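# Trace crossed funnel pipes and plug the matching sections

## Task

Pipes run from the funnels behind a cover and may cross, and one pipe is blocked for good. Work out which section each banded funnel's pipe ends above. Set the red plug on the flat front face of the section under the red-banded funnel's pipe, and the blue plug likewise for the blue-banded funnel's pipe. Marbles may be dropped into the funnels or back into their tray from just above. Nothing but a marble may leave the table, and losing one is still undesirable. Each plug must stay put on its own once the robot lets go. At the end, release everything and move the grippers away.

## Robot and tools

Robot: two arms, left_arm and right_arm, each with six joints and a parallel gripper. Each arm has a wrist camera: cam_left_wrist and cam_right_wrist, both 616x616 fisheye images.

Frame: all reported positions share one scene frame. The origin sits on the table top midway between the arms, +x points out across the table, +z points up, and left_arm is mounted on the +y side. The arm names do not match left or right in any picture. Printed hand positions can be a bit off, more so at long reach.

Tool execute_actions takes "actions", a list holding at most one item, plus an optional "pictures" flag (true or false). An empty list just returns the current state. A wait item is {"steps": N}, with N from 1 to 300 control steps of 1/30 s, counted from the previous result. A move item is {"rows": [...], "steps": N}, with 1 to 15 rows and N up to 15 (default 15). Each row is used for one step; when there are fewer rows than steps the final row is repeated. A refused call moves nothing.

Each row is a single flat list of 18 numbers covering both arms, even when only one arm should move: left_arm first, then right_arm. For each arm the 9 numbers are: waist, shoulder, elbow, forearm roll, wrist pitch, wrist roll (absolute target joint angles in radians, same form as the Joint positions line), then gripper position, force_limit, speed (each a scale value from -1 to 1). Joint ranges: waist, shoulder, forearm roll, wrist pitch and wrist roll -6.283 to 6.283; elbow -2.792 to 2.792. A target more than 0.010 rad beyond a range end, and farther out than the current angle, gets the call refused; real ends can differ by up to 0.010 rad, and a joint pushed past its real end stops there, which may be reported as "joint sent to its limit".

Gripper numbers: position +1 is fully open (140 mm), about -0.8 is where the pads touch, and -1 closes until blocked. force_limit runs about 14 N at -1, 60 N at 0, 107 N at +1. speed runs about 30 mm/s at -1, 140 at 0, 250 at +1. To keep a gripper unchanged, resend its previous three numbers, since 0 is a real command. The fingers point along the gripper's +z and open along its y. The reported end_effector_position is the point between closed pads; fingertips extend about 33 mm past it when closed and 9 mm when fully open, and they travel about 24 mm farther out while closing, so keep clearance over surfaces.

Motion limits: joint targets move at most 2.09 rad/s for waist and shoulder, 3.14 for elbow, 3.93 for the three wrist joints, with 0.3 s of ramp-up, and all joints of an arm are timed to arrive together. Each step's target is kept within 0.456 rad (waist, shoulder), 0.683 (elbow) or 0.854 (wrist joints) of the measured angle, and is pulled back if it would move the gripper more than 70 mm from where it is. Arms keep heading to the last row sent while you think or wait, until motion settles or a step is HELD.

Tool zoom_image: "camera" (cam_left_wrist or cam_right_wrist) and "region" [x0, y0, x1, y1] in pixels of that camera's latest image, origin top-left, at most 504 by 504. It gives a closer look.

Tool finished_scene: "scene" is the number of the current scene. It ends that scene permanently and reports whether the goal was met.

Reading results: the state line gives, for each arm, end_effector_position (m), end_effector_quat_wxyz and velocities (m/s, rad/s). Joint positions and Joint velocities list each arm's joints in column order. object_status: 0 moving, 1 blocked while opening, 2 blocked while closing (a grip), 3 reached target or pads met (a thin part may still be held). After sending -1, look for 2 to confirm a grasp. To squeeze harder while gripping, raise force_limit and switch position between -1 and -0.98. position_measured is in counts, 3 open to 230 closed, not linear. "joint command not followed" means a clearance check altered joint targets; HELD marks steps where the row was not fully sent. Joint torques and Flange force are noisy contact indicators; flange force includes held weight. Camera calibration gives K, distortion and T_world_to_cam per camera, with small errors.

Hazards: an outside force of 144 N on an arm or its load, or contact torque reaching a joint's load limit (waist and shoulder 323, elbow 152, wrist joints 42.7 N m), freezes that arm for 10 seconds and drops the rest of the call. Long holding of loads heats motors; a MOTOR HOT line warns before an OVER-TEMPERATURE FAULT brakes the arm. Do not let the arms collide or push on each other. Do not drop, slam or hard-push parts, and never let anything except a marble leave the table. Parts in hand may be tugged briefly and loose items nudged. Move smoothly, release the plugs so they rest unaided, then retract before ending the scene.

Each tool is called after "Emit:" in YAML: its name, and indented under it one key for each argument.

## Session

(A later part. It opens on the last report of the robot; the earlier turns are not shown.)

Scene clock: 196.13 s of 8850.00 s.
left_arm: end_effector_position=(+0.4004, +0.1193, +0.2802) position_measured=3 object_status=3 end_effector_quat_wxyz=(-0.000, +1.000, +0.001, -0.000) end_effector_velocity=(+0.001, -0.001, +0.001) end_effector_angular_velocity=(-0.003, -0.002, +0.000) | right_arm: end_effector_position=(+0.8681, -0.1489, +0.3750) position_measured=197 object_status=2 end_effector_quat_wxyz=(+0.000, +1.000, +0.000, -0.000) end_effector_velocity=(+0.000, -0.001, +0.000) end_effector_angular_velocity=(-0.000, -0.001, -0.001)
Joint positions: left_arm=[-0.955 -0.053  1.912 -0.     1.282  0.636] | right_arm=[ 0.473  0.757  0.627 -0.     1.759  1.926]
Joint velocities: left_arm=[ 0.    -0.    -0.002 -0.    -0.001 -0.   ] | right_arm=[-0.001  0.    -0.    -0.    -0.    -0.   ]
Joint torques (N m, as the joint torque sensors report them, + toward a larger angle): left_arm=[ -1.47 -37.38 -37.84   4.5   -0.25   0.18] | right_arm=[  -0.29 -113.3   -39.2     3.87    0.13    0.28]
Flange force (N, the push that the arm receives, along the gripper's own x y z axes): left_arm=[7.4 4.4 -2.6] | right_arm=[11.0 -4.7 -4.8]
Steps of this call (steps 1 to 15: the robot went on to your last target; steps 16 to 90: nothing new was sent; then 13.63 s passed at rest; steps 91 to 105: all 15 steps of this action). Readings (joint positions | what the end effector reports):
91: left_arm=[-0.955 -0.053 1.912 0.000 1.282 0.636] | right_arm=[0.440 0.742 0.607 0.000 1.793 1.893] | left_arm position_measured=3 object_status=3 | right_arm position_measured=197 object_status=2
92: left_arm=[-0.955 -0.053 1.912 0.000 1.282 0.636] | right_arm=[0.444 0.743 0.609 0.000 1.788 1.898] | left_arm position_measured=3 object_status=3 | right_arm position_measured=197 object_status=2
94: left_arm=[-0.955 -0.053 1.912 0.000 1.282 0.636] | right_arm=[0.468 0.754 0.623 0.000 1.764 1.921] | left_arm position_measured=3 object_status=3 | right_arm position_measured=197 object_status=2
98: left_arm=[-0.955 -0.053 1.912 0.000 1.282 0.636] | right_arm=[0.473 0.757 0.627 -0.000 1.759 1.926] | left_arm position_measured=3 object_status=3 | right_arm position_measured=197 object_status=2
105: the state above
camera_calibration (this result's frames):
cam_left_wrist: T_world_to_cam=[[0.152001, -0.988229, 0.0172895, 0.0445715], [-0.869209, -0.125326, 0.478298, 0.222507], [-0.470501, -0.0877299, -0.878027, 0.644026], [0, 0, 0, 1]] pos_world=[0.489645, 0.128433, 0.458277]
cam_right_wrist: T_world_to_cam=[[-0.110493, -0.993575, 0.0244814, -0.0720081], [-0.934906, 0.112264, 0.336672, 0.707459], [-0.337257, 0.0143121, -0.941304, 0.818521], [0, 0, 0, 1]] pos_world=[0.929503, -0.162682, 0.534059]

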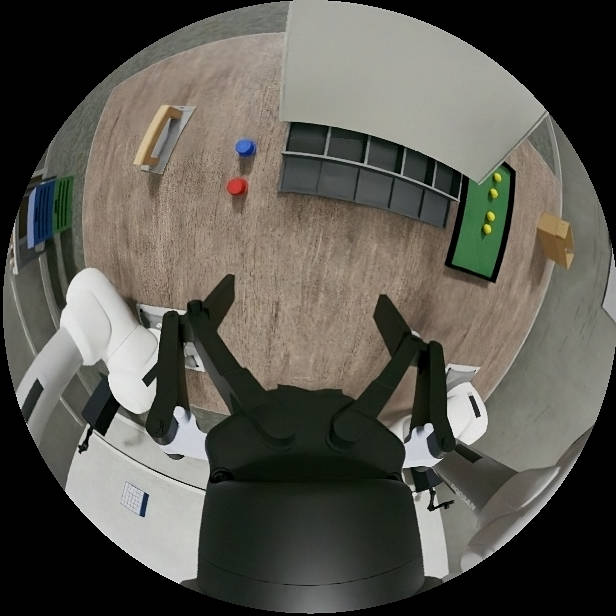

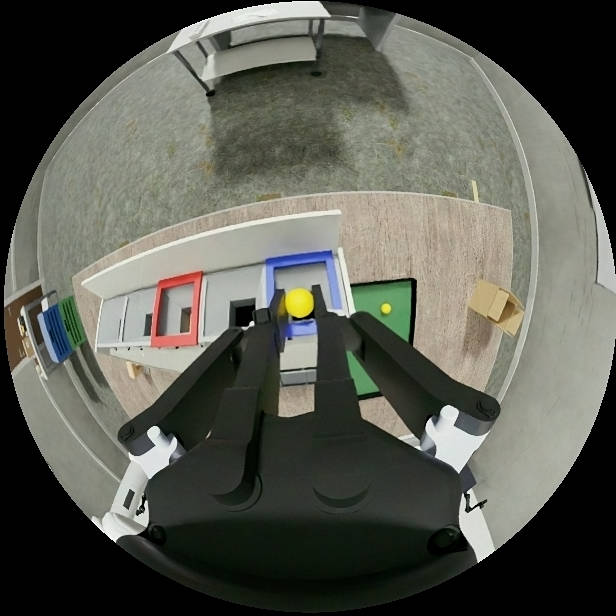

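Emit:
execute_actions:
  actions:
    - {"rows": [[-0.9553,-0.0528,1.9119,0.0,1.2825,0.6356,1,0,0, 0.4730,0.7565,0.6265,0.0,1.7586,1.9263,-0.1,-0.4,0]], "steps": 15}

Scene clock: 199.97 s of 8850.00 s.
left_arm: end_effector_position=(+0.4004, +0.1193, +0.2802) position_measured=3 object_status=3 end_effector_quat_wxyz=(-0.000, +1.000, +0.001, -0.000) end_effector_velocity=(-0.000, +0.000, -0.001) end_effector_angular_velocity=(-0.000, -0.000, +0.000) | right_arm: end_effector_position=(+0.8681, -0.1490, +0.3752) position_measured=141 object_status=3 end_effector_quat_wxyz=(-0.000, +1.000, +0.000, -0.000) end_effector_velocity=(+0.000, -0.001, -0.000) end_effector_angular_velocity=(-0.000, +0.000, -0.001)
Joint positions: left_arm=[-0.955 -0.053  1.912  0.     1.282  0.636] | right_arm=[0.473 0.756 0.626 0.    1.759 1.926]
Joint velocities: left_arm=[ 0.    -0.     0.001 -0.    -0.002  0.   ] | right_arm=[-0.001  0.    -0.     0.     0.     0.   ]
Joint torques (N m, as the joint torque sensors report them, + toward a larger angle): left_arm=[ -1.54 -36.6  -37.89   4.51  -0.16   0.21] | right_arm=[  -1.12 -115.27  -39.12    3.92   -0.09    0.13]
Flange force (N, the push that the arm receives, along the gripper's own x y z axes): left_arm=[6.6 3.8 -1.7] | right_arm=[16.2 -7.4 -6.9]
Steps of this call (steps 1 to 15: the robot went on to your last target; steps 16 to 90: nothing new was sent; then 0.33 s passed at rest; steps 91 to 105: all 15 steps of this action). Readings (joint positions | what the end effector reports):
91: left_arm=[-0.955 -0.053 1.912 0.000 1.282 0.636] | right_arm=[0.473 0.756 0.626 -0.000 1.759 1.926] | left_arm position_measured=3 object_status=3 | right_arm position_measured=197 object_status=0
92: left_arm=[-0.955 -0.053 1.912 0.000 1.282 0.636] | right_arm=[0.473 0.757 0.626 -0.000 1.759 1.926] | left_arm position_measured=3 object_status=3 | right_arm position_measured=197 object_status=0
94: left_arm=[-0.955 -0.053 1.912 0.000 1.282 0.636] | right_arm=[0.473 0.756 0.626 -0.000 1.759 1.926] | left_arm position_measured=3 object_status=3 | right_arm position_measured=177 object_status=0
98: left_arm=[-0.955 -0.053 1.912 0.000 1.282 0.636] | right_arm=[0.473 0.756 0.626 0.000 1.759 1.926] | left_arm position_measured=3 object_status=3 | right_arm position_measured=147 object_status=0
105: the state above
camera_calibration (this result's frames):
cam_left_wrist: T_world_to_cam=[[0.152001, -0.988229, 0.0172894, 0.0445715], [-0.869209, -0.125326, 0.478298, 0.222507], [-0.470501, -0.0877298, -0.878027, 0.644026], [0, 0, 0, 1]] pos_world=[0.489645, 0.128433, 0.458277]
cam_right_wrist: T_world_to_cam=[[-0.110608, -0.993566, 0.0243209, -0.0719397], [-0.934965, 0.112321, 0.33649, 0.707556], [-0.337057, 0.0144794, -0.941373, 0.818595], [0, 0, 0, 1]] pos_world=[0.929495, -0.162803, 0.534268]

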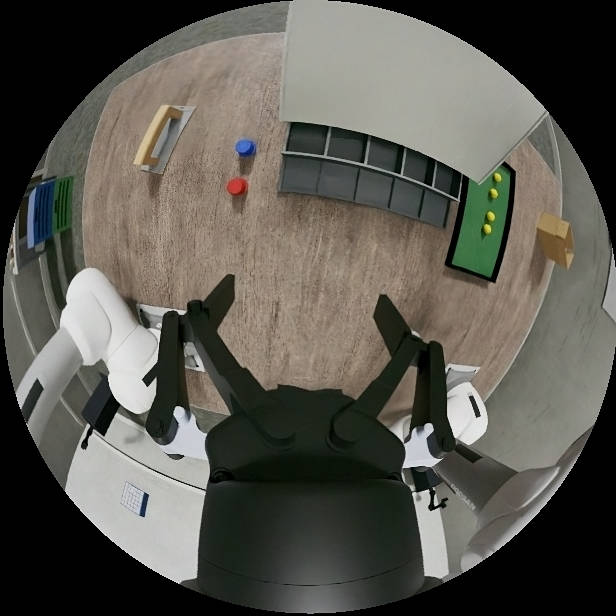

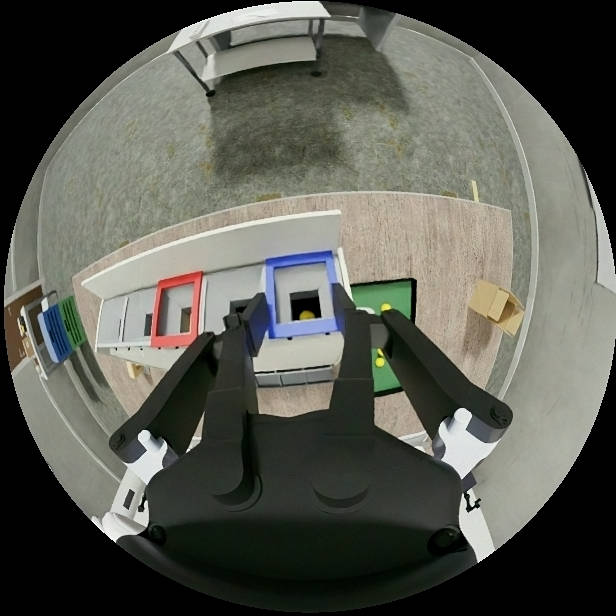

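Emit:
execute_actions:
  actions:
    - {"rows": [[-0.9553,-0.0528,1.9119,0.0,1.2825,0.6356,1,0,0, 0.3575,0.1654,1.4257,0.0,1.5505,1.8108,0,-0.4,0]], "steps": 15}
  pictures: false

Emit:
execute_actions:
  actions:
    - {"steps": 7}
  pictures: false

Emit:
execute_actions:
  actions:
    - {"rows": [[-0.9553,-0.0528,1.9119,0.0,1.2825,0.6356,1,0,0, 0.3706,0.2508,1.9304,0.0,0.9604,1.8239,0,-0.4,0]], "steps": 15}
  pictures: false

Emit:
execute_actions:
  actions:
    - {"steps": 12}

Scene clock: 213.70 s of 8850.00 s.
left_arm: end_effector_position=(+0.4004, +0.1193, +0.2802) position_measured=3 object_status=3 end_effector_quat_wxyz=(-0.000, +1.000, +0.001, -0.000) end_effector_velocity=(-0.000, +0.000, -0.000) end_effector_angular_velocity=(+0.001, +0.001, -0.000) | right_arm: end_effector_position=(+0.7143, -0.2701, +0.4205) position_measured=129 object_status=3 end_effector_quat_wxyz=(+0.001, +1.000, -0.000, -0.003) end_effector_velocity=(-0.430, -0.253, +0.058) end_effector_angular_velocity=(+0.007, -0.023, +0.001)
Joint positions: left_arm=[-0.955 -0.053  1.912  0.     1.282  0.636] | right_arm=[0.397 0.383 1.143 0.    1.622 1.85 ]
Joint velocities: left_arm=[-0.     0.     0.001 -0.     0.     0.   ] | right_arm=[-0.158 -0.875  1.134 -0.    -0.282 -0.159]
Joint torques (N m, as the joint torque sensors report them, + toward a larger angle): left_arm=[ -0.84 -36.64 -37.98   4.53  -0.35   0.26] | right_arm=[  0.81 -82.1  -37.06   3.9    0.13   0.1 ]
Flange force (N, the push that the arm receives, along the gripper's own x y z axes): left_arm=[5.0 4.5 -2.2] | right_arm=[11.2 -5.1 -4.7]
Steps of this call (steps 1 to 15: the robot went on to your last target; steps 16 to 160: nothing new was sent; then 7.90 s passed at rest; steps 161 to 175: all 15 steps of this action). Readings (joint positions | what the end effector reports):
161: left_arm=[-0.955 -0.053 1.912 0.000 1.282 0.636] | right_arm=[0.473 0.756 0.627 0.000 1.758 1.926] | left_arm position_measured=3 object_status=3 | right_arm position_measured=141 object_status=0
162: left_arm=[-0.955 -0.053 1.912 0.000 1.282 0.636] | right_arm=[0.472 0.751 0.635 0.000 1.756 1.926] | left_arm position_measured=3 object_status=3 | right_arm position_measured=136 object_status=0
164: left_arm=[-0.955 -0.053 1.912 0.000 1.282 0.636] | right_arm=[0.463 0.718 0.685 0.000 1.740 1.917] | left_arm position_measured=3 object_status=3 | right_arm position_measured=129 object_status=0
168: left_arm=[-0.955 -0.053 1.912 0.000 1.282 0.636] | right_arm=[0.435 0.594 0.867 0.000 1.691 1.889] | left_arm position_measured=3 object_status=3 | right_arm position_measured=129 object_status=0
175: the state above

Scene clock: 213.93 s of 8850.00 s.
left_arm: end_effector_position=(+0.4004, +0.1193, +0.2802) position_measured=3 object_status=3 end_effector_quat_wxyz=(-0.000, +1.000, +0.001, -0.000) end_effector_velocity=(+0.000, +0.001, +0.001) end_effector_angular_velocity=(-0.000, -0.001, +0.002) | right_arm: end_effector_position=(+0.6131, -0.3237, +0.4219) position_measured=129 object_status=3 end_effector_quat_wxyz=(+0.000, +1.000, +0.000, -0.000) end_effector_velocity=(-0.303, -0.144, -0.022) end_effector_angular_velocity=(+0.005, -0.021, +0.001)
Joint positions: left_arm=[-0.955 -0.053  1.912  0.     1.282  0.636] | right_arm=[0.362 0.189 1.395 0.    1.558 1.815]
Joint velocities: left_arm=[ 0.002 -0.001  0.     0.     0.001 -0.   ] | right_arm=[-0.098 -0.556  0.711 -0.    -0.177 -0.099]
Joint torques (N m, as the joint torque sensors report them, + toward a larger angle): left_arm=[ -0.71 -36.95 -37.62   4.56  -0.32   0.23] | right_arm=[ -7.46 -27.76 -39.69   4.34  -0.99  -0.02]
Flange force (N, the push that the arm receives, along the gripper's own x y z axes): left_arm=[6.1 5.4 -2.7] | right_arm=[0.0 -9.0 -5.0]
Steps of this call (steps 1 to 7: the robot went on to your last target). Readings (joint positions | what the end effector reports):
1: left_arm=[-0.955 -0.053 1.912 0.000 1.282 0.636] | right_arm=[0.392 0.353 1.181 0.000 1.612 1.845] | left_arm position_measured=3 object_status=3 | right_arm position_measured=129 object_status=3
2: left_arm=[-0.955 -0.053 1.912 -0.000 1.282 0.636] | right_arm=[0.386 0.324 1.219 0.000 1.602 1.840] | left_arm position_measured=3 object_status=3 | right_arm position_measured=129 object_status=3
4: left_arm=[-0.955 -0.053 1.912 0.000 1.282 0.636] | right_arm=[0.376 0.266 1.295 0.000 1.583 1.829] | left_arm position_measured=3 object_status=3 | right_arm position_measured=129 object_status=3
7: the state above

Scene clock: 214.43 s of 8850.00 s.
left_arm: end_effector_position=(+0.4004, +0.1193, +0.2802) position_measured=3 object_status=3 end_effector_quat_wxyz=(-0.000, +1.000, +0.001, -0.000) end_effector_velocity=(-0.000, +0.001, -0.000) end_effector_angular_velocity=(+0.000, -0.000, +0.000) | right_arm: end_effector_position=(+0.5732, -0.3296, +0.1589) position_measured=129 object_status=3 end_effector_quat_wxyz=(-0.000, +1.000, -0.000, -0.000) end_effector_velocity=(-0.183, -0.031, -0.555) end_effector_angular_velocity=(+0.001, -0.004, +0.000)
Joint positions: left_arm=[-0.955 -0.053  1.912  0.     1.282  0.636] | right_arm=[0.368 0.233 1.831 0.    1.079 1.821]
Joint velocities: left_arm=[ 0.    -0.001  0.001  0.    -0.     0.   ] | right_arm=[ 0.024  0.166  0.913 -0.    -1.083  0.023]
Joint torques (N m, as the joint torque sensors report them, + toward a larger angle): left_arm=[ -0.94 -37.55 -37.8    4.48  -0.28   0.27] | right_arm=[ -0.69 -65.76 -35.17   3.58   0.06   0.21]
Flange force (N, the push that the arm receives, along the gripper's own x y z axes): left_arm=[6.5 5.6 -1.9] | right_arm=[5.7 -3.4 0.4]
Steps of this call (steps 1 to 15: all 15 steps of this action). Readings (joint positions | what the end effector reports):
1: left_arm=[-0.955 -0.053 1.912 0.000 1.282 0.636] | right_arm=[0.359 0.174 1.415 0.000 1.553 1.813] | left_arm position_measured=3 object_status=3 | right_arm position_measured=129 object_status=3
2: left_arm=[-0.955 -0.053 1.912 0.000 1.282 0.636] | right_arm=[0.359 0.166 1.438 0.000 1.540 1.812] | left_arm position_measured=3 object_status=3 | right_arm position_measured=129 object_status=3
4: left_arm=[-0.955 -0.053 1.912 0.000 1.282 0.636] | right_arm=[0.360 0.171 1.497 0.000 1.476 1.813] | left_arm position_measured=3 object_status=3 | right_arm position_measured=129 object_status=3
8: left_arm=[-0.955 -0.053 1.912 0.000 1.282 0.636] | right_arm=[0.363 0.194 1.617 0.000 1.333 1.816] | left_arm position_measured=3 object_status=3 | right_arm position_measured=129 object_status=3
15: the state above

Scene clock: 214.83 s of 8850.00 s.
left_arm: end_effector_position=(+0.4004, +0.1193, +0.2802) position_measured=3 object_status=3 end_effector_quat_wxyz=(-0.000, +1.000, +0.001, -0.000) end_effector_velocity=(-0.000, +0.001, -0.001) end_effector_angular_velocity=(+0.001, +0.001, +0.001) | right_arm: end_effector_position=(+0.5501, -0.3339, +0.1000) position_measured=129 object_status=3 end_effector_quat_wxyz=(-0.000, +1.000, -0.000, -0.000) end_effector_velocity=(+0.001, -0.001, -0.001) end_effector_angular_velocity=(-0.000, +0.000, -0.002)
Joint positions: left_arm=[-0.955 -0.053  1.912  0.     1.282  0.636] | right_arm=[0.371 0.251 1.93  0.    0.96  1.824]
Joint velocities: left_arm=[ 0.001 -0.001  0.002 -0.    -0.     0.   ] | right_arm=[-0.002  0.001 -0.    -0.    -0.001  0.   ]
Joint torques (N m, as the joint torque sensors report them, + toward a larger angle): left_arm=[ -0.99 -37.04 -37.54   4.5   -0.26   0.2 ] | right_arm=[ -1.88 -62.35 -33.31   3.29  -0.02   0.18]
Flange force (N, the push that the arm receives, along the gripper's own x y z axes): left_arm=[6.1 4.2 -2.9] | right_arm=[4.2 -4.4 1.3]
Steps of this call (steps 1 to 12: the robot went on to your last target). Readings (joint positions | what the end effector reports):
1: left_arm=[-0.955 -0.053 1.912 0.000 1.282 0.636] | right_arm=[0.369 0.238 1.862 0.000 1.042 1.822] | left_arm position_measured=3 object_status=3 | right_arm position_measured=129 object_status=3
2: left_arm=[-0.955 -0.053 1.912 0.000 1.282 0.636] | right_arm=[0.370 0.244 1.891 0.000 1.008 1.823] | left_arm position_measured=3 object_status=3 | right_arm position_measured=129 object_status=3
4: left_arm=[-0.955 -0.053 1.912 0.000 1.282 0.636] | right_arm=[0.370 0.250 1.927 0.000 0.966 1.824] | left_arm position_measured=3 object_status=3 | right_arm position_measured=129 object_status=3
8: left_arm=[-0.955 -0.053 1.912 0.000 1.282 0.636] | right_arm=[0.371 0.251 1.930 0.000 0.960 1.824] | left_arm position_measured=3 object_status=3 | right_arm position_measured=129 object_status=3
12: the state above
camera_calibration (this result's frames):
cam_left_wrist: T_world_to_cam=[[0.152001, -0.988229, 0.0172894, 0.0445715], [-0.869209, -0.125326, 0.478298, 0.222507], [-0.470501, -0.0877298, -0.878027, 0.644026], [0, 0, 0, 1]] pos_world=[0.489645, 0.128433, 0.458277]
cam_right_wrist: T_world_to_cam=[[-0.110687, -0.993558, 0.0242997, -0.284146], [-0.934873, 0.112385, 0.336724, 0.523588], [-0.337286, 0.0145539, -0.94129, 0.455167], [0, 0, 0, 1]] pos_world=[0.611559, -0.347783, 0.259044]

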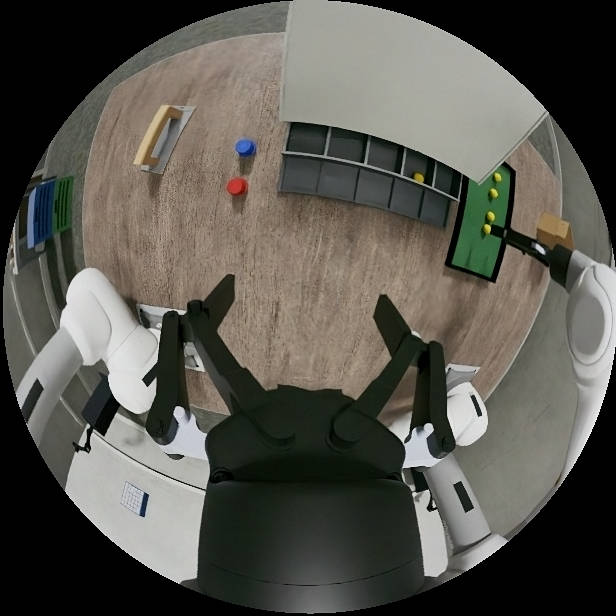

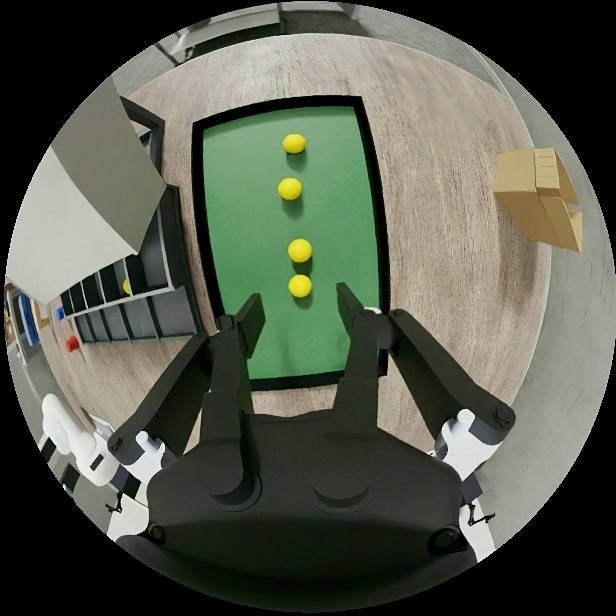

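Emit:
execute_actions:
  actions:
    - {"rows": [[-0.9553,-0.0528,1.9119,0.0,1.2825,0.6356,1,0,0, 0.3706,0.3129,1.9757,0.0,0.8530,1.8239,0,-0.4,0]], "steps": 12}

Emit:
zoom_image:
  camera: "cam_right_wrist"
  region: [230, 230, 380, 380]

Scene clock: 219.90 s of 8850.00 s.
left_arm: end_effector_position=(+0.4004, +0.1193, +0.2802) position_measured=3 object_status=3 end_effector_quat_wxyz=(-0.000, +1.000, +0.001, -0.000) end_effector_velocity=(-0.000, -0.000, -0.001) end_effector_angular_velocity=(-0.000, +0.000, -0.000) | right_arm: end_effector_position=(+0.5498, -0.3341, +0.0419) position_measured=129 object_status=3 end_effector_quat_wxyz=(+0.000, +1.000, +0.000, -0.000) end_effector_velocity=(+0.001, +0.001, +0.000) end_effector_angular_velocity=(+0.000, -0.002, +0.000)
Joint positions: left_arm=[-0.955 -0.053  1.912  0.     1.282  0.636] | right_arm=[ 0.371  0.313  1.976 -0.     0.853  1.824]
Joint velocities: left_arm=[-0.     0.001  0.001 -0.    -0.001 -0.   ] | right_arm=[ 0.     0.001 -0.001  0.    -0.001 -0.   ]
Joint torques (N m, as the joint torque sensors report them, + toward a larger angle): left_arm=[ -1.51 -36.46 -37.87   4.52  -0.29   0.22] | right_arm=[ -2.17 -65.93 -29.58   3.08   0.16   0.21]
Flange force (N, the push that the arm receives, along the gripper's own x y z axes): left_arm=[6.5 4.1 -2.1] | right_arm=[6.2 -5.5 2.5]
Steps of this call (steps 1 to 30: the robot went on to your last target; steps 31 to 90: nothing new was sent; then 1.67 s passed at rest; steps 91 to 102: all 12 steps of this action). Readings (joint positions | what the end effector reports):
91: left_arm=[-0.955 -0.053 1.912 0.000 1.282 0.636] | right_arm=[0.371 0.251 1.931 -0.000 0.959 1.824] | left_arm position_measured=3 object_status=3 | right_arm position_measured=129 object_status=3
92: left_arm=[-0.955 -0.053 1.912 0.000 1.282 0.636] | right_arm=[0.371 0.256 1.934 -0.000 0.950 1.824] | left_arm position_measured=3 object_status=3 | right_arm position_measured=129 object_status=3
94: left_arm=[-0.955 -0.053 1.912 0.000 1.282 0.636] | right_arm=[0.371 0.287 1.957 -0.000 0.895 1.824] | left_arm position_measured=3 object_status=3 | right_arm position_measured=129 object_status=3
98: left_arm=[-0.955 -0.053 1.912 0.000 1.282 0.636] | right_arm=[0.371 0.313 1.976 -0.000 0.853 1.824] | left_arm position_measured=3 object_status=3 | right_arm position_measured=129 object_status=3
102: the state above
camera_calibration (this result's frames):
cam_left_wrist: T_world_to_cam=[[0.152001, -0.988229, 0.0172894, 0.0445715], [-0.869209, -0.125326, 0.478298, 0.222507], [-0.470501, -0.0877298, -0.878027, 0.644026], [0, 0, 0, 1]] pos_world=[0.489645, 0.128433, 0.458277]
cam_right_wrist: T_world_to_cam=[[-0.110344, -0.993586, 0.0247282, -0.283107], [-0.934809, 0.112203, 0.336962, 0.542794], [-0.337575, 0.0140657, -0.941193, 0.400359], [0, 0, 0, 1]] pos_world=[0.61132, -0.347825, 0.200916]

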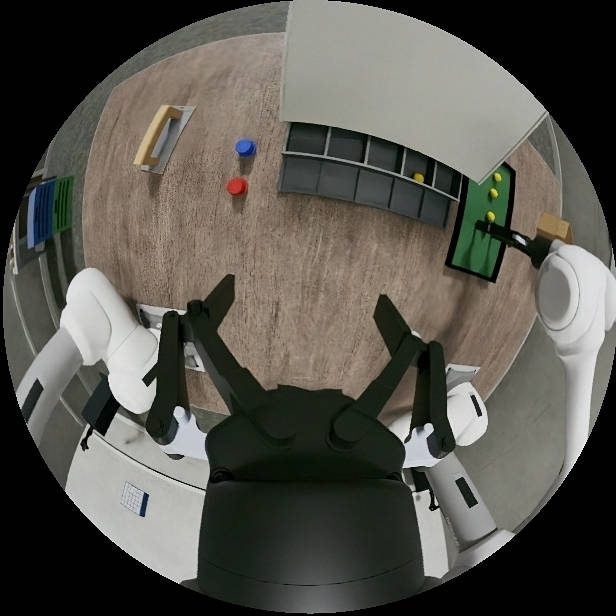

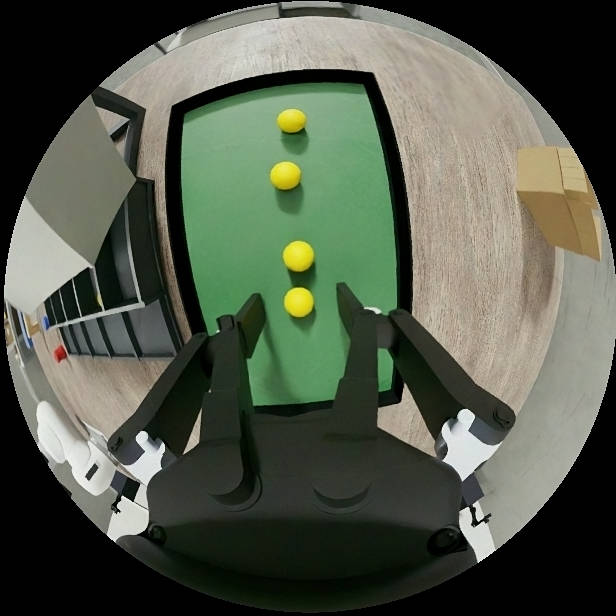

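Region (230, 230, 380, 380) of cam_right_wrist's 616x616 image, scaled by 3.360, with more detail than that image has.

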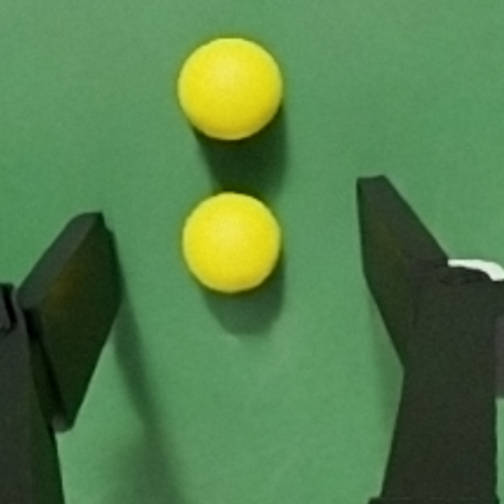

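Emit:
execute_actions:
  actions:
    - {"rows": [[-0.9553,-0.0528,1.9119,0.0,1.2825,0.6356,1,0,0, 0.3706,0.3129,1.9757,0.0,0.8530,1.8239,-1,-0.4,-0.2]], "steps": 15}
  pictures: false

Emit:
execute_actions:
  actions:
    - {"steps": 5}
  pictures: false

Scene clock: 235.50 s of 8850.00 s.
left_arm: end_effector_position=(+0.4004, +0.1193, +0.2802) position_measured=3 object_status=3 end_effector_quat_wxyz=(-0.000, +1.000, +0.001, -0.000) end_effector_velocity=(+0.000, -0.000, -0.001) end_effector_angular_velocity=(+0.000, +0.001, +0.001) | right_arm: end_effector_position=(+0.5501, -0.3340, +0.0422) position_measured=197 object_status=0 end_effector_quat_wxyz=(-0.000, +1.000, +0.000, +0.000) end_effector_velocity=(-0.000, +0.000, +0.000) end_effector_angular_velocity=(-0.000, +0.001, +0.001)
Joint positions: left_arm=[-0.955 -0.053  1.912  0.     1.282  0.636] | right_arm=[0.371 0.313 1.976 0.    0.853 1.824]
Joint velocities: left_arm=[ 0.001  0.001 -0.    -0.    -0.001  0.   ] | right_arm=[ 0.001 -0.001 -0.    -0.     0.001  0.   ]
Joint torques (N m, as the joint torque sensors report them, + toward a larger angle): left_arm=[ -1.53 -36.92 -38.11   4.47  -0.31   0.33] | right_arm=[  0.24 -66.01 -29.06   2.95   0.11   0.07]
Flange force (N, the push that the arm receives, along the gripper's own x y z axes): left_arm=[6.7 4.1 -1.6] | right_arm=[7.6 -2.1 1.5]
Steps of this call (steps 1 to 15: the robot went on to your last target; steps 16 to 90: nothing new was sent; then 12.10 s passed at rest; steps 91 to 105: all 15 steps of this action). Readings (joint positions | what the end effector reports):
91: left_arm=[-0.955 -0.053 1.912 -0.000 1.282 0.636] | right_arm=[0.371 0.313 1.976 0.000 0.853 1.824] | left_arm position_measured=3 object_status=3 | right_arm position_measured=129 object_status=0
92: left_arm=[-0.955 -0.053 1.912 0.000 1.282 0.636] | right_arm=[0.371 0.313 1.976 0.000 0.853 1.824] | left_arm position_measured=3 object_status=3 | right_arm position_measured=133 object_status=0
94: left_arm=[-0.955 -0.053 1.912 0.000 1.282 0.636] | right_arm=[0.371 0.313 1.976 0.000 0.853 1.824] | left_arm position_measured=3 object_status=3 | right_arm position_measured=145 object_status=0
98: left_arm=[-0.955 -0.053 1.912 0.000 1.282 0.636] | right_arm=[0.371 0.313 1.976 0.000 0.853 1.824] | left_arm position_measured=3 object_status=3 | right_arm position_measured=171 object_status=0
105: the state above

Scene clock: 235.67 s of 8850.00 s.
left_arm: end_effector_position=(+0.4004, +0.1193, +0.2802) position_measured=3 object_status=3 end_effector_quat_wxyz=(-0.000, +1.000, +0.001, -0.000) end_effector_velocity=(+0.000, -0.000, +0.000) end_effector_angular_velocity=(-0.000, -0.000, -0.000) | right_arm: end_effector_position=(+0.5501, -0.3340, +0.0422) position_measured=197 object_status=2 end_effector_quat_wxyz=(-0.000, +1.000, +0.000, +0.000) end_effector_velocity=(-0.000, +0.000, -0.001) end_effector_angular_velocity=(-0.000, +0.001, +0.000)
Joint positions: left_arm=[-0.955 -0.053  1.912  0.     1.282  0.636] | right_arm=[0.371 0.313 1.976 0.    0.853 1.824]
Joint velocities: left_arm=[-0.     0.    -0.001  0.     0.     0.   ] | right_arm=[ 0.     0.001 -0.     0.    -0.    -0.   ]
Joint torques (N m, as the joint torque sensors report them, + toward a larger angle): left_arm=[ -0.7  -36.8  -37.6    4.57  -0.15   0.24] | right_arm=[ -1.43 -64.94 -29.37   3.1    0.29   0.01]
Flange force (N, the push that the arm receives, along the gripper's own x y z axes): left_arm=[5.5 5.0 -2.8] | right_arm=[5.3 -4.2 1.5]
Steps of this call (steps 1 to 5: the robot went on to your last target). Readings (joint positions | what the end effector reports):
1: left_arm=[-0.955 -0.053 1.912 0.000 1.282 0.636] | right_arm=[0.371 0.313 1.976 0.000 0.853 1.824] | left_arm position_measured=3 object_status=3 | right_arm position_measured=197 object_status=0
2: left_arm=[-0.955 -0.053 1.912 -0.000 1.282 0.636] | right_arm=[0.371 0.313 1.976 0.000 0.853 1.824] | left_arm position_measured=3 object_status=3 | right_arm position_measured=197 object_status=0
4: left_arm=[-0.955 -0.053 1.912 0.000 1.282 0.636] | right_arm=[0.371 0.313 1.976 0.000 0.853 1.824] | left_arm position_measured=3 object_status=3 | right_arm position_measured=197 object_status=2
5: the state above

Emit:
execute_actions:
  actions:
    - {"rows": [[-0.9553,-0.0528,1.9119,0.0,1.2825,0.6356,1,0,0, 0.3706,0.2508,1.9304,0.0,0.9604,1.8239,-1,-0.4,-0.2],[-0.9553,-0.0528,1.9119,0.0,1.2825,0.6356,1,0,0, 0.3706,0.2508,1.9304,0.0,0.9604,1.8239,-1,-0.4,-0.2],[-0.9553,-0.0528,1.9119,0.0,1.2825,0.6356,1,0,0, 0.3706,0.2508,1.9304,0.0,0.9604,1.8239,-1,-0.4,-0.2],[-0.9553,-0.0528,1.9119,0.0,1.2825,0.6356,1,0,0, 0.3706,0.2508,1.9304,0.0,0.9604,1.8239,-1,-0.4,-0.2],[-0.9553,-0.0528,1.9119,0.0,1.2825,0.6356,1,0,0, 0.3706,0.2508,1.9304,0.0,0.9604,1.8239,-1,-0.4,-0.2],[-0.9553,-0.0528,1.9119,0.0,1.2825,0.6356,1,0,0, 0.3706,0.2508,1.9304,0.0,0.9604,1.8239,-1,-0.4,-0.2],[-0.9553,-0.0528,1.9119,0.0,1.2825,0.6356,1,0,0, 0.3575,0.1654,1.4257,0.0,1.5505,1.8108,-1,-0.4,-0.2]], "steps": 15}
  pictures: false

Emit:
execute_actions:
  actions:
    - {"steps": 9}
  pictures: false

Emit:
execute_actions:
  actions:
    - {"rows": [[-0.9553,-0.0528,1.9119,0.0,1.2825,0.6356,1,0,0, 0.6054,0.6931,0.7555,0.0,1.4430,2.0587,-1,-0.4,-0.2]], "steps": 15}
  pictures: false

Emit:
execute_actions:
  actions:
    - {"steps": 18}

Emit:
zoom_image:
  camera: "cam_right_wrist"
  region: [180, 200, 420, 380]

Scene clock: 242.63 s of 8850.00 s.
left_arm: end_effector_position=(+0.4004, +0.1193, +0.2802) position_measured=3 object_status=3 end_effector_quat_wxyz=(-0.000, +1.000, +0.001, -0.000) end_effector_velocity=(-0.000, -0.000, +0.001) end_effector_angular_velocity=(-0.002, -0.002, -0.001) | right_arm: end_effector_position=(+0.5933, -0.3265, +0.2294) position_measured=197 object_status=2 end_effector_quat_wxyz=(-0.000, +1.000, -0.000, -0.000) end_effector_velocity=(+0.117, +0.013, +0.575) end_effector_angular_velocity=(+0.001, -0.004, +0.001)
Joint positions: left_arm=[-0.955 -0.053  1.912  0.     1.282  0.636] | right_arm=[0.365 0.215 1.715 0.    1.212 1.819]
Joint velocities: left_arm=[-0.001 -0.002  0.    -0.    -0.001  0.001] | right_arm=[-0.025 -0.155 -0.904  0.     1.054 -0.025]
Joint torques (N m, as the joint torque sensors report them, + toward a larger angle): left_arm=[ -0.03 -37.17 -37.68   4.4   -0.23   0.28] | right_arm=[  1.37 -64.6  -35.2    3.66   0.53   0.36]
Flange force (N, the push that the arm receives, along the gripper's own x y z axes): left_arm=[4.3 5.6 -3.2] | right_arm=[7.8 0.0 -1.8]
Steps of this call (steps 1 to 15: the robot went on to your last target; steps 16 to 90: nothing new was sent; then 3.47 s passed at rest; steps 91 to 105: all 15 steps of this action). Readings (joint positions | what the end effector reports):
91: left_arm=[-0.955 -0.053 1.912 0.000 1.282 0.636] | right_arm=[0.371 0.312 1.975 0.000 0.853 1.824] | left_arm position_measured=3 object_status=3 | right_arm position_measured=197 object_status=2
92: left_arm=[-0.955 -0.053 1.912 0.000 1.282 0.636] | right_arm=[0.371 0.308 1.972 0.000 0.863 1.824] | left_arm position_measured=3 object_status=3 | right_arm position_measured=197 object_status=2
94: left_arm=[-0.955 -0.053 1.912 0.000 1.282 0.636] | right_arm=[0.371 0.276 1.949 0.000 0.918 1.824] | left_arm position_measured=3 object_status=3 | right_arm position_measured=197 object_status=2
98: left_arm=[-0.955 -0.053 1.912 0.000 1.282 0.636] | right_arm=[0.370 0.249 1.922 0.000 0.971 1.824] | left_arm position_measured=3 object_status=3 | right_arm position_measured=197 object_status=2
105: the state above

Scene clock: 242.93 s of 8850.00 s.
left_arm: end_effector_position=(+0.4004, +0.1193, +0.2802) position_measured=3 object_status=3 end_effector_quat_wxyz=(-0.000, +1.000, +0.001, -0.000) end_effector_velocity=(-0.000, -0.000, -0.001) end_effector_angular_velocity=(+0.001, +0.001, -0.000) | right_arm: end_effector_position=(+0.6020, -0.3290, +0.4051) position_measured=197 object_status=2 end_effector_quat_wxyz=(-0.000, +1.000, +0.000, +0.000) end_effector_velocity=(-0.037, -0.020, +0.433) end_effector_angular_velocity=(+0.008, -0.032, +0.002)
Joint positions: left_arm=[-0.955 -0.053  1.912  0.     1.282  0.636] | right_arm=[0.358 0.169 1.448 0.    1.523 1.811]
Joint velocities: left_arm=[-0.     0.002 -0.    -0.     0.     0.   ] | right_arm=[-0.016 -0.117 -0.635  0.     0.72  -0.018]
Joint torques (N m, as the joint torque sensors report them, + toward a larger angle): left_arm=[ -0.6  -37.38 -38.21   4.6   -0.3    0.24] | right_arm=[ -1.25 -38.03 -23.04   2.35  -0.24  -0.08]
Flange force (N, the push that the arm receives, along the gripper's own x y z axes): left_arm=[5.5 5.6 -1.3] | right_arm=[3.3 -4.0 -4.5]
Steps of this call (steps 1 to 9: the robot went on to your last target). Readings (joint positions | what the end effector reports):
1: left_arm=[-0.955 -0.053 1.912 0.000 1.282 0.636] | right_arm=[0.364 0.209 1.685 0.000 1.248 1.818] | left_arm position_measured=3 object_status=3 | right_arm position_measured=197 object_status=2
2: left_arm=[-0.955 -0.053 1.912 0.000 1.282 0.636] | right_arm=[0.363 0.204 1.654 0.000 1.283 1.817] | left_arm position_measured=3 object_status=3 | right_arm position_measured=197 object_status=2
4: left_arm=[-0.955 -0.053 1.912 0.000 1.282 0.636] | right_arm=[0.362 0.194 1.593 0.000 1.354 1.816] | left_arm position_measured=3 object_status=3 | right_arm position_measured=197 object_status=2
8: left_arm=[-0.955 -0.053 1.912 0.000 1.282 0.636] | right_arm=[0.359 0.174 1.474 0.000 1.494 1.812] | left_arm position_measured=3 object_status=3 | right_arm position_measured=197 object_status=2
9: the state above

Scene clock: 243.43 s of 8850.00 s.
left_arm: end_effector_position=(+0.4004, +0.1193, +0.2802) position_measured=3 object_status=3 end_effector_quat_wxyz=(-0.000, +1.000, +0.001, -0.000) end_effector_velocity=(-0.001, +0.001, -0.002) end_effector_angular_velocity=(+0.003, +0.001, -0.001) | right_arm: end_effector_position=(+0.7739, -0.1599, +0.4218) position_measured=197 object_status=2 end_effector_quat_wxyz=(-0.029, +0.997, -0.000, +0.073) end_effector_velocity=(+0.326, +0.436, -0.104) end_effector_angular_velocity=(+0.147, -0.233, +0.008)
Joint positions: left_arm=[-0.955 -0.053  1.912  0.     1.282  0.636] | right_arm=[0.498 0.458 1.038 0.    1.488 1.953]
Joint velocities: left_arm=[-0.001  0.     0.003  0.001  0.     0.   ] | right_arm=[ 0.321  0.707 -0.843  0.    -0.135  0.317]
Joint torques (N m, as the joint torque sensors report them, + toward a larger angle): left_arm=[ -0.74 -36.39 -37.68   4.61  -0.32   0.21] | right_arm=[  0.41 -88.51 -39.41   3.95  -0.15   0.1 ]
Flange force (N, the push that the arm receives, along the gripper's own x y z axes): left_arm=[5.0 4.1 -2.5] | right_arm=[7.5 -5.9 -0.9]
Steps of this call (steps 1 to 15: all 15 steps of this action). Readings (joint positions | what the end effector reports):
1: left_arm=[-0.955 -0.053 1.912 0.000 1.282 0.636] | right_arm=[0.358 0.166 1.431 0.000 1.542 1.811] | left_arm position_measured=3 object_status=3 | right_arm position_measured=197 object_status=2
2: left_arm=[-0.955 -0.053 1.912 0.000 1.282 0.636] | right_arm=[0.360 0.169 1.412 0.000 1.547 1.814] | left_arm position_measured=3 object_status=3 | right_arm position_measured=197 object_status=2
4: left_arm=[-0.955 -0.053 1.912 0.000 1.282 0.636] | right_arm=[0.378 0.198 1.355 0.000 1.540 1.833] | left_arm position_measured=3 object_status=3 | right_arm position_measured=197 object_status=2
8: left_arm=[-0.955 -0.053 1.912 0.000 1.282 0.636] | right_arm=[0.423 0.292 1.237 0.000 1.521 1.878] | left_arm position_measured=3 object_status=3 | right_arm position_measured=197 object_status=2
15: the state above

Scene clock: 244.03 s of 8850.00 s.
left_arm: end_effector_position=(+0.4004, +0.1193, +0.2802) position_measured=3 object_status=3 end_effector_quat_wxyz=(-0.000, +1.000, +0.001, -0.000) end_effector_velocity=(-0.001, +0.000, +0.000) end_effector_angular_velocity=(+0.001, +0.001, -0.000) | right_arm: end_effector_position=(+0.8628, -0.0056, +0.3754) position_measured=197 object_status=2 end_effector_quat_wxyz=(-0.058, +0.992, +0.000, +0.110) end_effector_velocity=(-0.000, +0.001, -0.000) end_effector_angular_velocity=(+0.000, -0.000, +0.001)
Joint positions: left_arm=[-0.955 -0.053  1.912  0.     1.282  0.636] | right_arm=[0.606 0.693 0.755 0.    1.443 2.059]
Joint velocities: left_arm=[-0.    -0.    -0.    -0.     0.002  0.   ] | right_arm=[ 0.001  0.     0.     0.    -0.     0.   ]
Joint torques (N m, as the joint torque sensors report them, + toward a larger angle): left_arm=[ -1.6  -37.34 -38.     4.49  -0.26   0.23] | right_arm=[  -1.11 -109.4   -40.1     4.06   -0.57   -0.04]
Flange force (N, the push that the arm receives, along the gripper's own x y z axes): left_arm=[7.2 4.4 -1.7] | right_arm=[9.0 -6.4 -1.9]
Steps of this call (steps 1 to 18: the robot went on to your last target). Readings (joint positions | what the end effector reports):
1: left_arm=[-0.955 -0.053 1.912 0.000 1.282 0.636] | right_arm=[0.509 0.482 1.009 0.000 1.484 1.963] | left_arm position_measured=3 object_status=3 | right_arm position_measured=197 object_status=2
2: left_arm=[-0.955 -0.053 1.912 0.000 1.282 0.636] | right_arm=[0.520 0.506 0.980 0.000 1.479 1.974] | left_arm position_measured=3 object_status=3 | right_arm position_measured=197 object_status=2
4: left_arm=[-0.955 -0.053 1.912 0.000 1.282 0.636] | right_arm=[0.542 0.554 0.923 0.000 1.470 1.996] | left_arm position_measured=3 object_status=3 | right_arm position_measured=197 object_status=2
8: left_arm=[-0.955 -0.053 1.912 0.000 1.282 0.636] | right_arm=[0.585 0.649 0.809 0.000 1.452 2.039] | left_arm position_measured=3 object_status=3 | right_arm position_measured=197 object_status=2
18: the state above
camera_calibration (this result's frames):
cam_left_wrist: T_world_to_cam=[[0.152001, -0.988229, 0.0172896, 0.0445714], [-0.869209, -0.125326, 0.478298, 0.222507], [-0.470501, -0.08773, -0.878027, 0.644026], [0, 0, 0, 1]] pos_world=[0.489645, 0.128433, 0.458277]
cam_right_wrist: T_world_to_cam=[[-0.100285, -0.988183, -0.115921, 0.113717], [-0.98729, 0.0843965, 0.13467, 0.807219], [-0.123295, 0.127953, -0.984087, 0.647137], [0, 0, 0, 1]] pos_world=[0.888152, -0.0385562, 0.541312]

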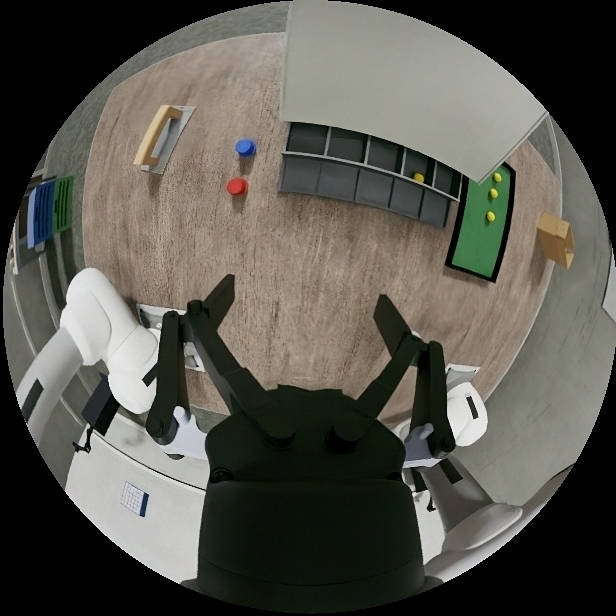

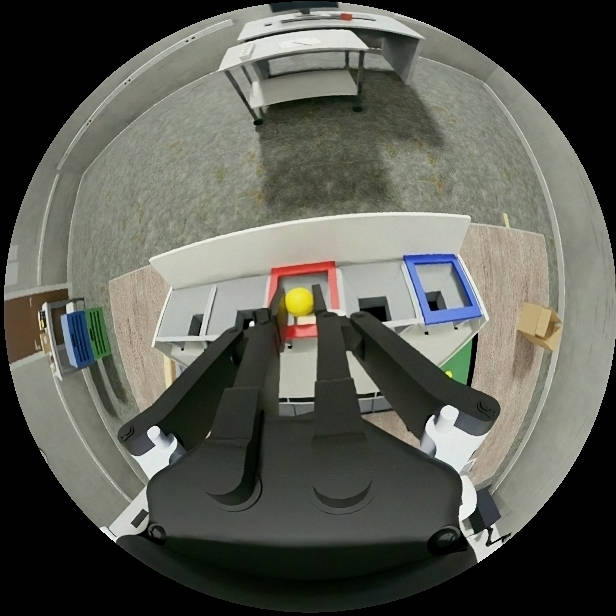

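Region (180, 200, 420, 380) of cam_right_wrist's 616x616 image, scaled by 2.100, with more detail than that image has; it fills the top 378 rows of this view, and the rest is white.

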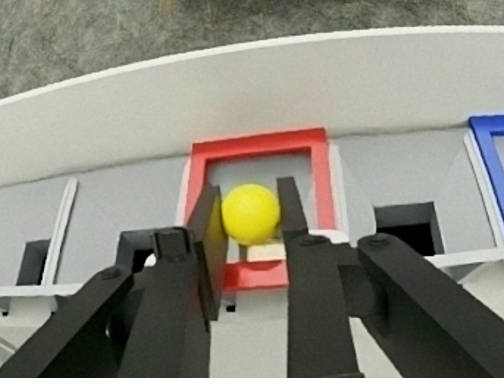

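Emit:
execute_actions:
  actions:
    - {"rows": [[-0.9553,-0.0528,1.9119,0.0,1.2825,0.6356,1,0,0, 0.5412,0.6176,0.8823,0.0,1.3917,1.9945,-1,-0.4,-0.2]], "steps": 15}

Emit:
zoom_image:
  camera: "cam_right_wrist"
  region: [160, 200, 420, 380]

Scene clock: 253.07 s of 8850.00 s.
left_arm: end_effector_position=(+0.4004, +0.1193, +0.2802) position_measured=3 object_status=3 end_effector_quat_wxyz=(-0.000, +1.000, +0.001, -0.000) end_effector_velocity=(-0.000, +0.000, +0.001) end_effector_angular_velocity=(-0.000, +0.001, +0.001) | right_arm: end_effector_position=(+0.8627, -0.0787, +0.3756) position_measured=197 object_status=2 end_effector_quat_wxyz=(-0.051, +0.992, -0.000, +0.114) end_effector_velocity=(-0.000, +0.002, -0.001) end_effector_angular_velocity=(-0.000, +0.000, +0.002)
Joint positions: left_arm=[-0.955 -0.053  1.912  0.     1.282  0.636] | right_arm=[ 0.541  0.617  0.882 -0.     1.392  1.995]
Joint velocities: left_arm=[ 0.001 -0.    -0.001 -0.001  0.001  0.   ] | right_arm=[ 0.002  0.001 -0.    -0.    -0.001 -0.   ]
Joint torques (N m, as the joint torque sensors report them, + toward a larger angle): left_arm=[ -1.22 -36.73 -37.58   4.57  -0.2    0.23] | right_arm=[  -0.78 -105.53  -40.36    4.     -0.59    0.02]
Flange force (N, the push that the arm receives, along the gripper's own x y z axes): left_arm=[6.4 4.6 -2.5] | right_arm=[11.9 -7.1 -0.8]
Steps of this call (steps 1 to 15: the robot went on to your last target; steps 16 to 90: nothing new was sent; then 5.53 s passed at rest; steps 91 to 105: all 15 steps of this action). Readings (joint positions | what the end effector reports):
91: left_arm=[-0.955 -0.053 1.912 0.000 1.282 0.636] | right_arm=[0.605 0.693 0.756 -0.000 1.443 2.059] | left_arm position_measured=3 object_status=3 | right_arm position_measured=197 object_status=2
92: left_arm=[-0.955 -0.053 1.912 0.000 1.282 0.636] | right_arm=[0.601 0.688 0.764 -0.000 1.439 2.055] | left_arm position_measured=3 object_status=3 | right_arm position_measured=197 object_status=2
94: left_arm=[-0.955 -0.053 1.912 0.000 1.282 0.636] | right_arm=[0.576 0.659 0.814 -0.000 1.419 2.029] | left_arm position_measured=3 object_status=3 | right_arm position_measured=197 object_status=2
98: left_arm=[-0.955 -0.053 1.912 0.000 1.282 0.636] | right_arm=[0.541 0.617 0.882 -0.000 1.392 1.995] | left_arm position_measured=3 object_status=3 | right_arm position_measured=197 object_status=2
105: the state above
camera_calibration (this result's frames):
cam_left_wrist: T_world_to_cam=[[0.152001, -0.988229, 0.0172893, 0.0445716], [-0.869209, -0.125326, 0.478298, 0.222507], [-0.470501, -0.0877297, -0.878027, 0.644026], [0, 0, 0, 1]] pos_world=[0.489645, 0.128433, 0.458277]
cam_right_wrist: T_world_to_cam=[[-0.101847, -0.989514, -0.102421, 0.0376439], [-0.988015, 0.0886097, 0.126394, 0.817307], [-0.115994, 0.114067, -0.986678, 0.650246], [0, 0, 0, 1]] pos_world=[0.886769, -0.109344, 0.542137]

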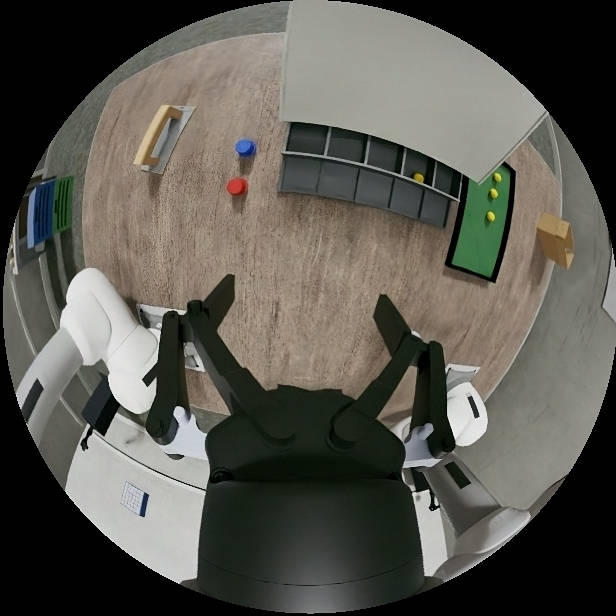

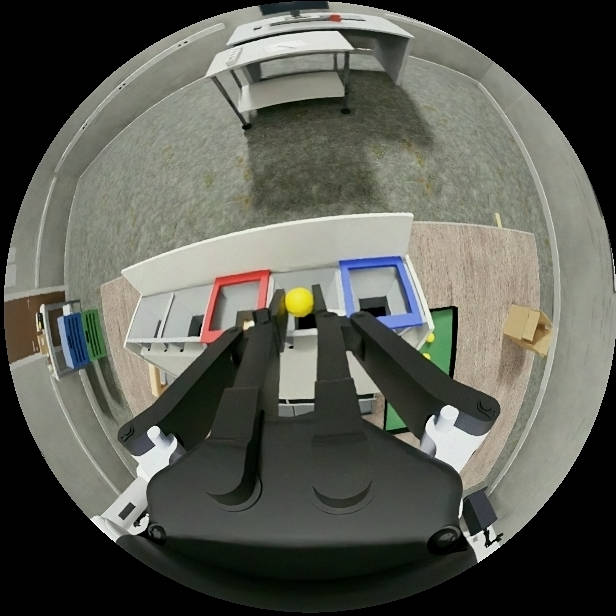

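Region (160, 200, 420, 380) of cam_right_wrist's 616x616 image, scaled by 1.938, with more detail than that image has; it fills the top 349 rows of this view, and the rest is white.

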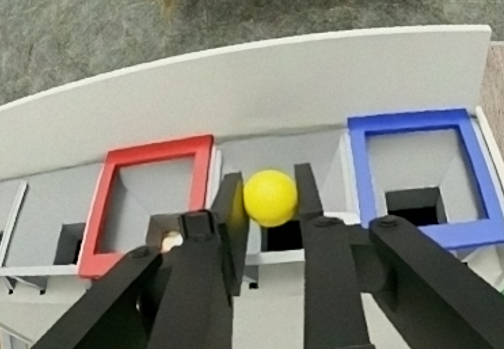

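Emit:
execute_actions:
  actions:
    - {"rows": [[-0.9553,-0.0528,1.9119,0.0,1.2825,0.6356,1,0,0, 0.5412,0.6176,0.8823,0.0,1.3917,1.9945,0,-0.4,0]], "steps": 12}

Scene clock: 256.10 s of 8850.00 s.
left_arm: end_effector_position=(+0.4004, +0.1193, +0.2802) position_measured=3 object_status=3 end_effector_quat_wxyz=(-0.000, +1.000, +0.001, -0.000) end_effector_velocity=(+0.000, +0.000, +0.001) end_effector_angular_velocity=(-0.001, -0.001, +0.000) | right_arm: end_effector_position=(+0.8627, -0.0784, +0.3754) position_measured=129 object_status=0 end_effector_quat_wxyz=(-0.051, +0.992, +0.000, +0.114) end_effector_velocity=(+0.000, +0.000, -0.000) end_effector_angular_velocity=(-0.000, -0.000, +0.000)
Joint positions: left_arm=[-0.955 -0.053  1.912 -0.     1.282  0.636] | right_arm=[0.541 0.618 0.882 0.    1.392 1.994]
Joint velocities: left_arm=[ 0.    -0.001 -0.001  0.     0.001  0.   ] | right_arm=[ 0.     0.     0.    -0.    -0.001 -0.   ]
Joint torques (N m, as the joint torque sensors report them, + toward a larger angle): left_arm=[  0.12 -36.97 -37.66   4.48  -0.27   0.39] | right_arm=[  -0.96 -104.79  -39.6     4.07   -0.6     0.24]
Flange force (N, the push that the arm receives, along the gripper's own x y z axes): left_arm=[4.0 6.2 -2.7] | right_arm=[13.2 -7.7 -1.9]
Steps of this call (steps 1 to 15: the robot went on to your last target; steps 16 to 79: nothing new was sent; steps 80 to 91: all 12 steps of this action). Readings (joint positions | what the end effector reports):
80: left_arm=[-0.955 -0.053 1.912 0.000 1.282 0.636] | right_arm=[0.541 0.618 0.882 0.000 1.392 1.994] | left_arm position_measured=3 object_status=3 | right_arm position_measured=197 object_status=0
81: left_arm=[-0.955 -0.053 1.912 0.000 1.282 0.636] | right_arm=[0.541 0.618 0.882 0.000 1.392 1.994] | left_arm position_measured=3 object_status=3 | right_arm position_measured=197 object_status=0
83: left_arm=[-0.955 -0.053 1.912 0.000 1.282 0.636] | right_arm=[0.541 0.618 0.882 0.000 1.392 1.994] | left_arm position_measured=3 object_status=3 | right_arm position_measured=177 object_status=0
87: left_arm=[-0.955 -0.053 1.912 0.000 1.282 0.636] | right_arm=[0.541 0.618 0.882 0.000 1.392 1.994] | left_arm position_measured=3 object_status=3 | right_arm position_measured=147 object_status=0
91: the state above
camera_calibration (this result's frames):
cam_left_wrist: T_world_to_cam=[[0.152001, -0.988229, 0.0172895, 0.0445714], [-0.869209, -0.125326, 0.478298, 0.222507], [-0.470501, -0.08773, -0.878027, 0.644026], [0, 0, 0, 1]] pos_world=[0.489645, 0.128433, 0.458277]
cam_right_wrist: T_world_to_cam=[[-0.101659, -0.989529, -0.102456, 0.0377178], [-0.988007, 0.0883934, 0.126606, 0.81721], [-0.116224, 0.114098, -0.986648, 0.650192], [0, 0, 0, 1]] pos_world=[0.886812, -0.109099, 0.541911]

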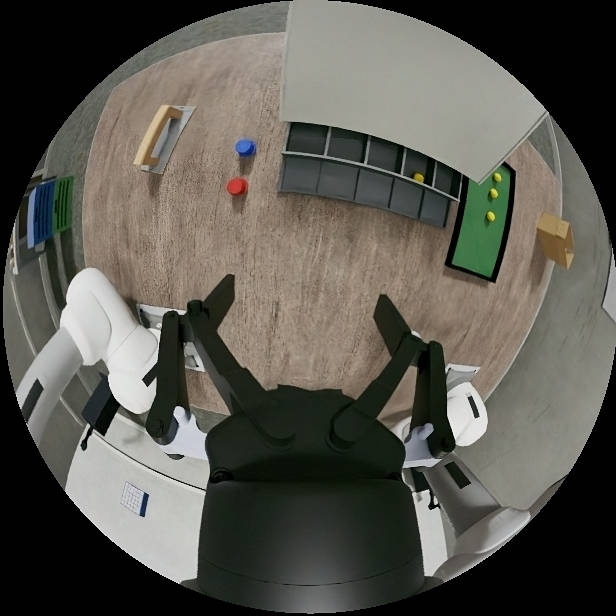

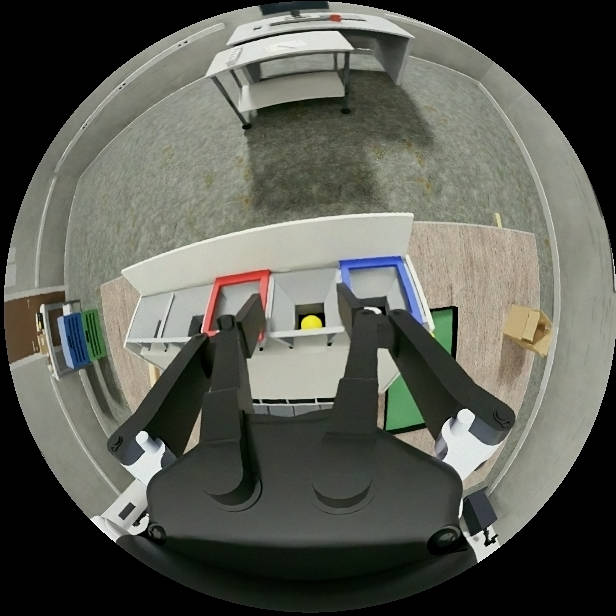

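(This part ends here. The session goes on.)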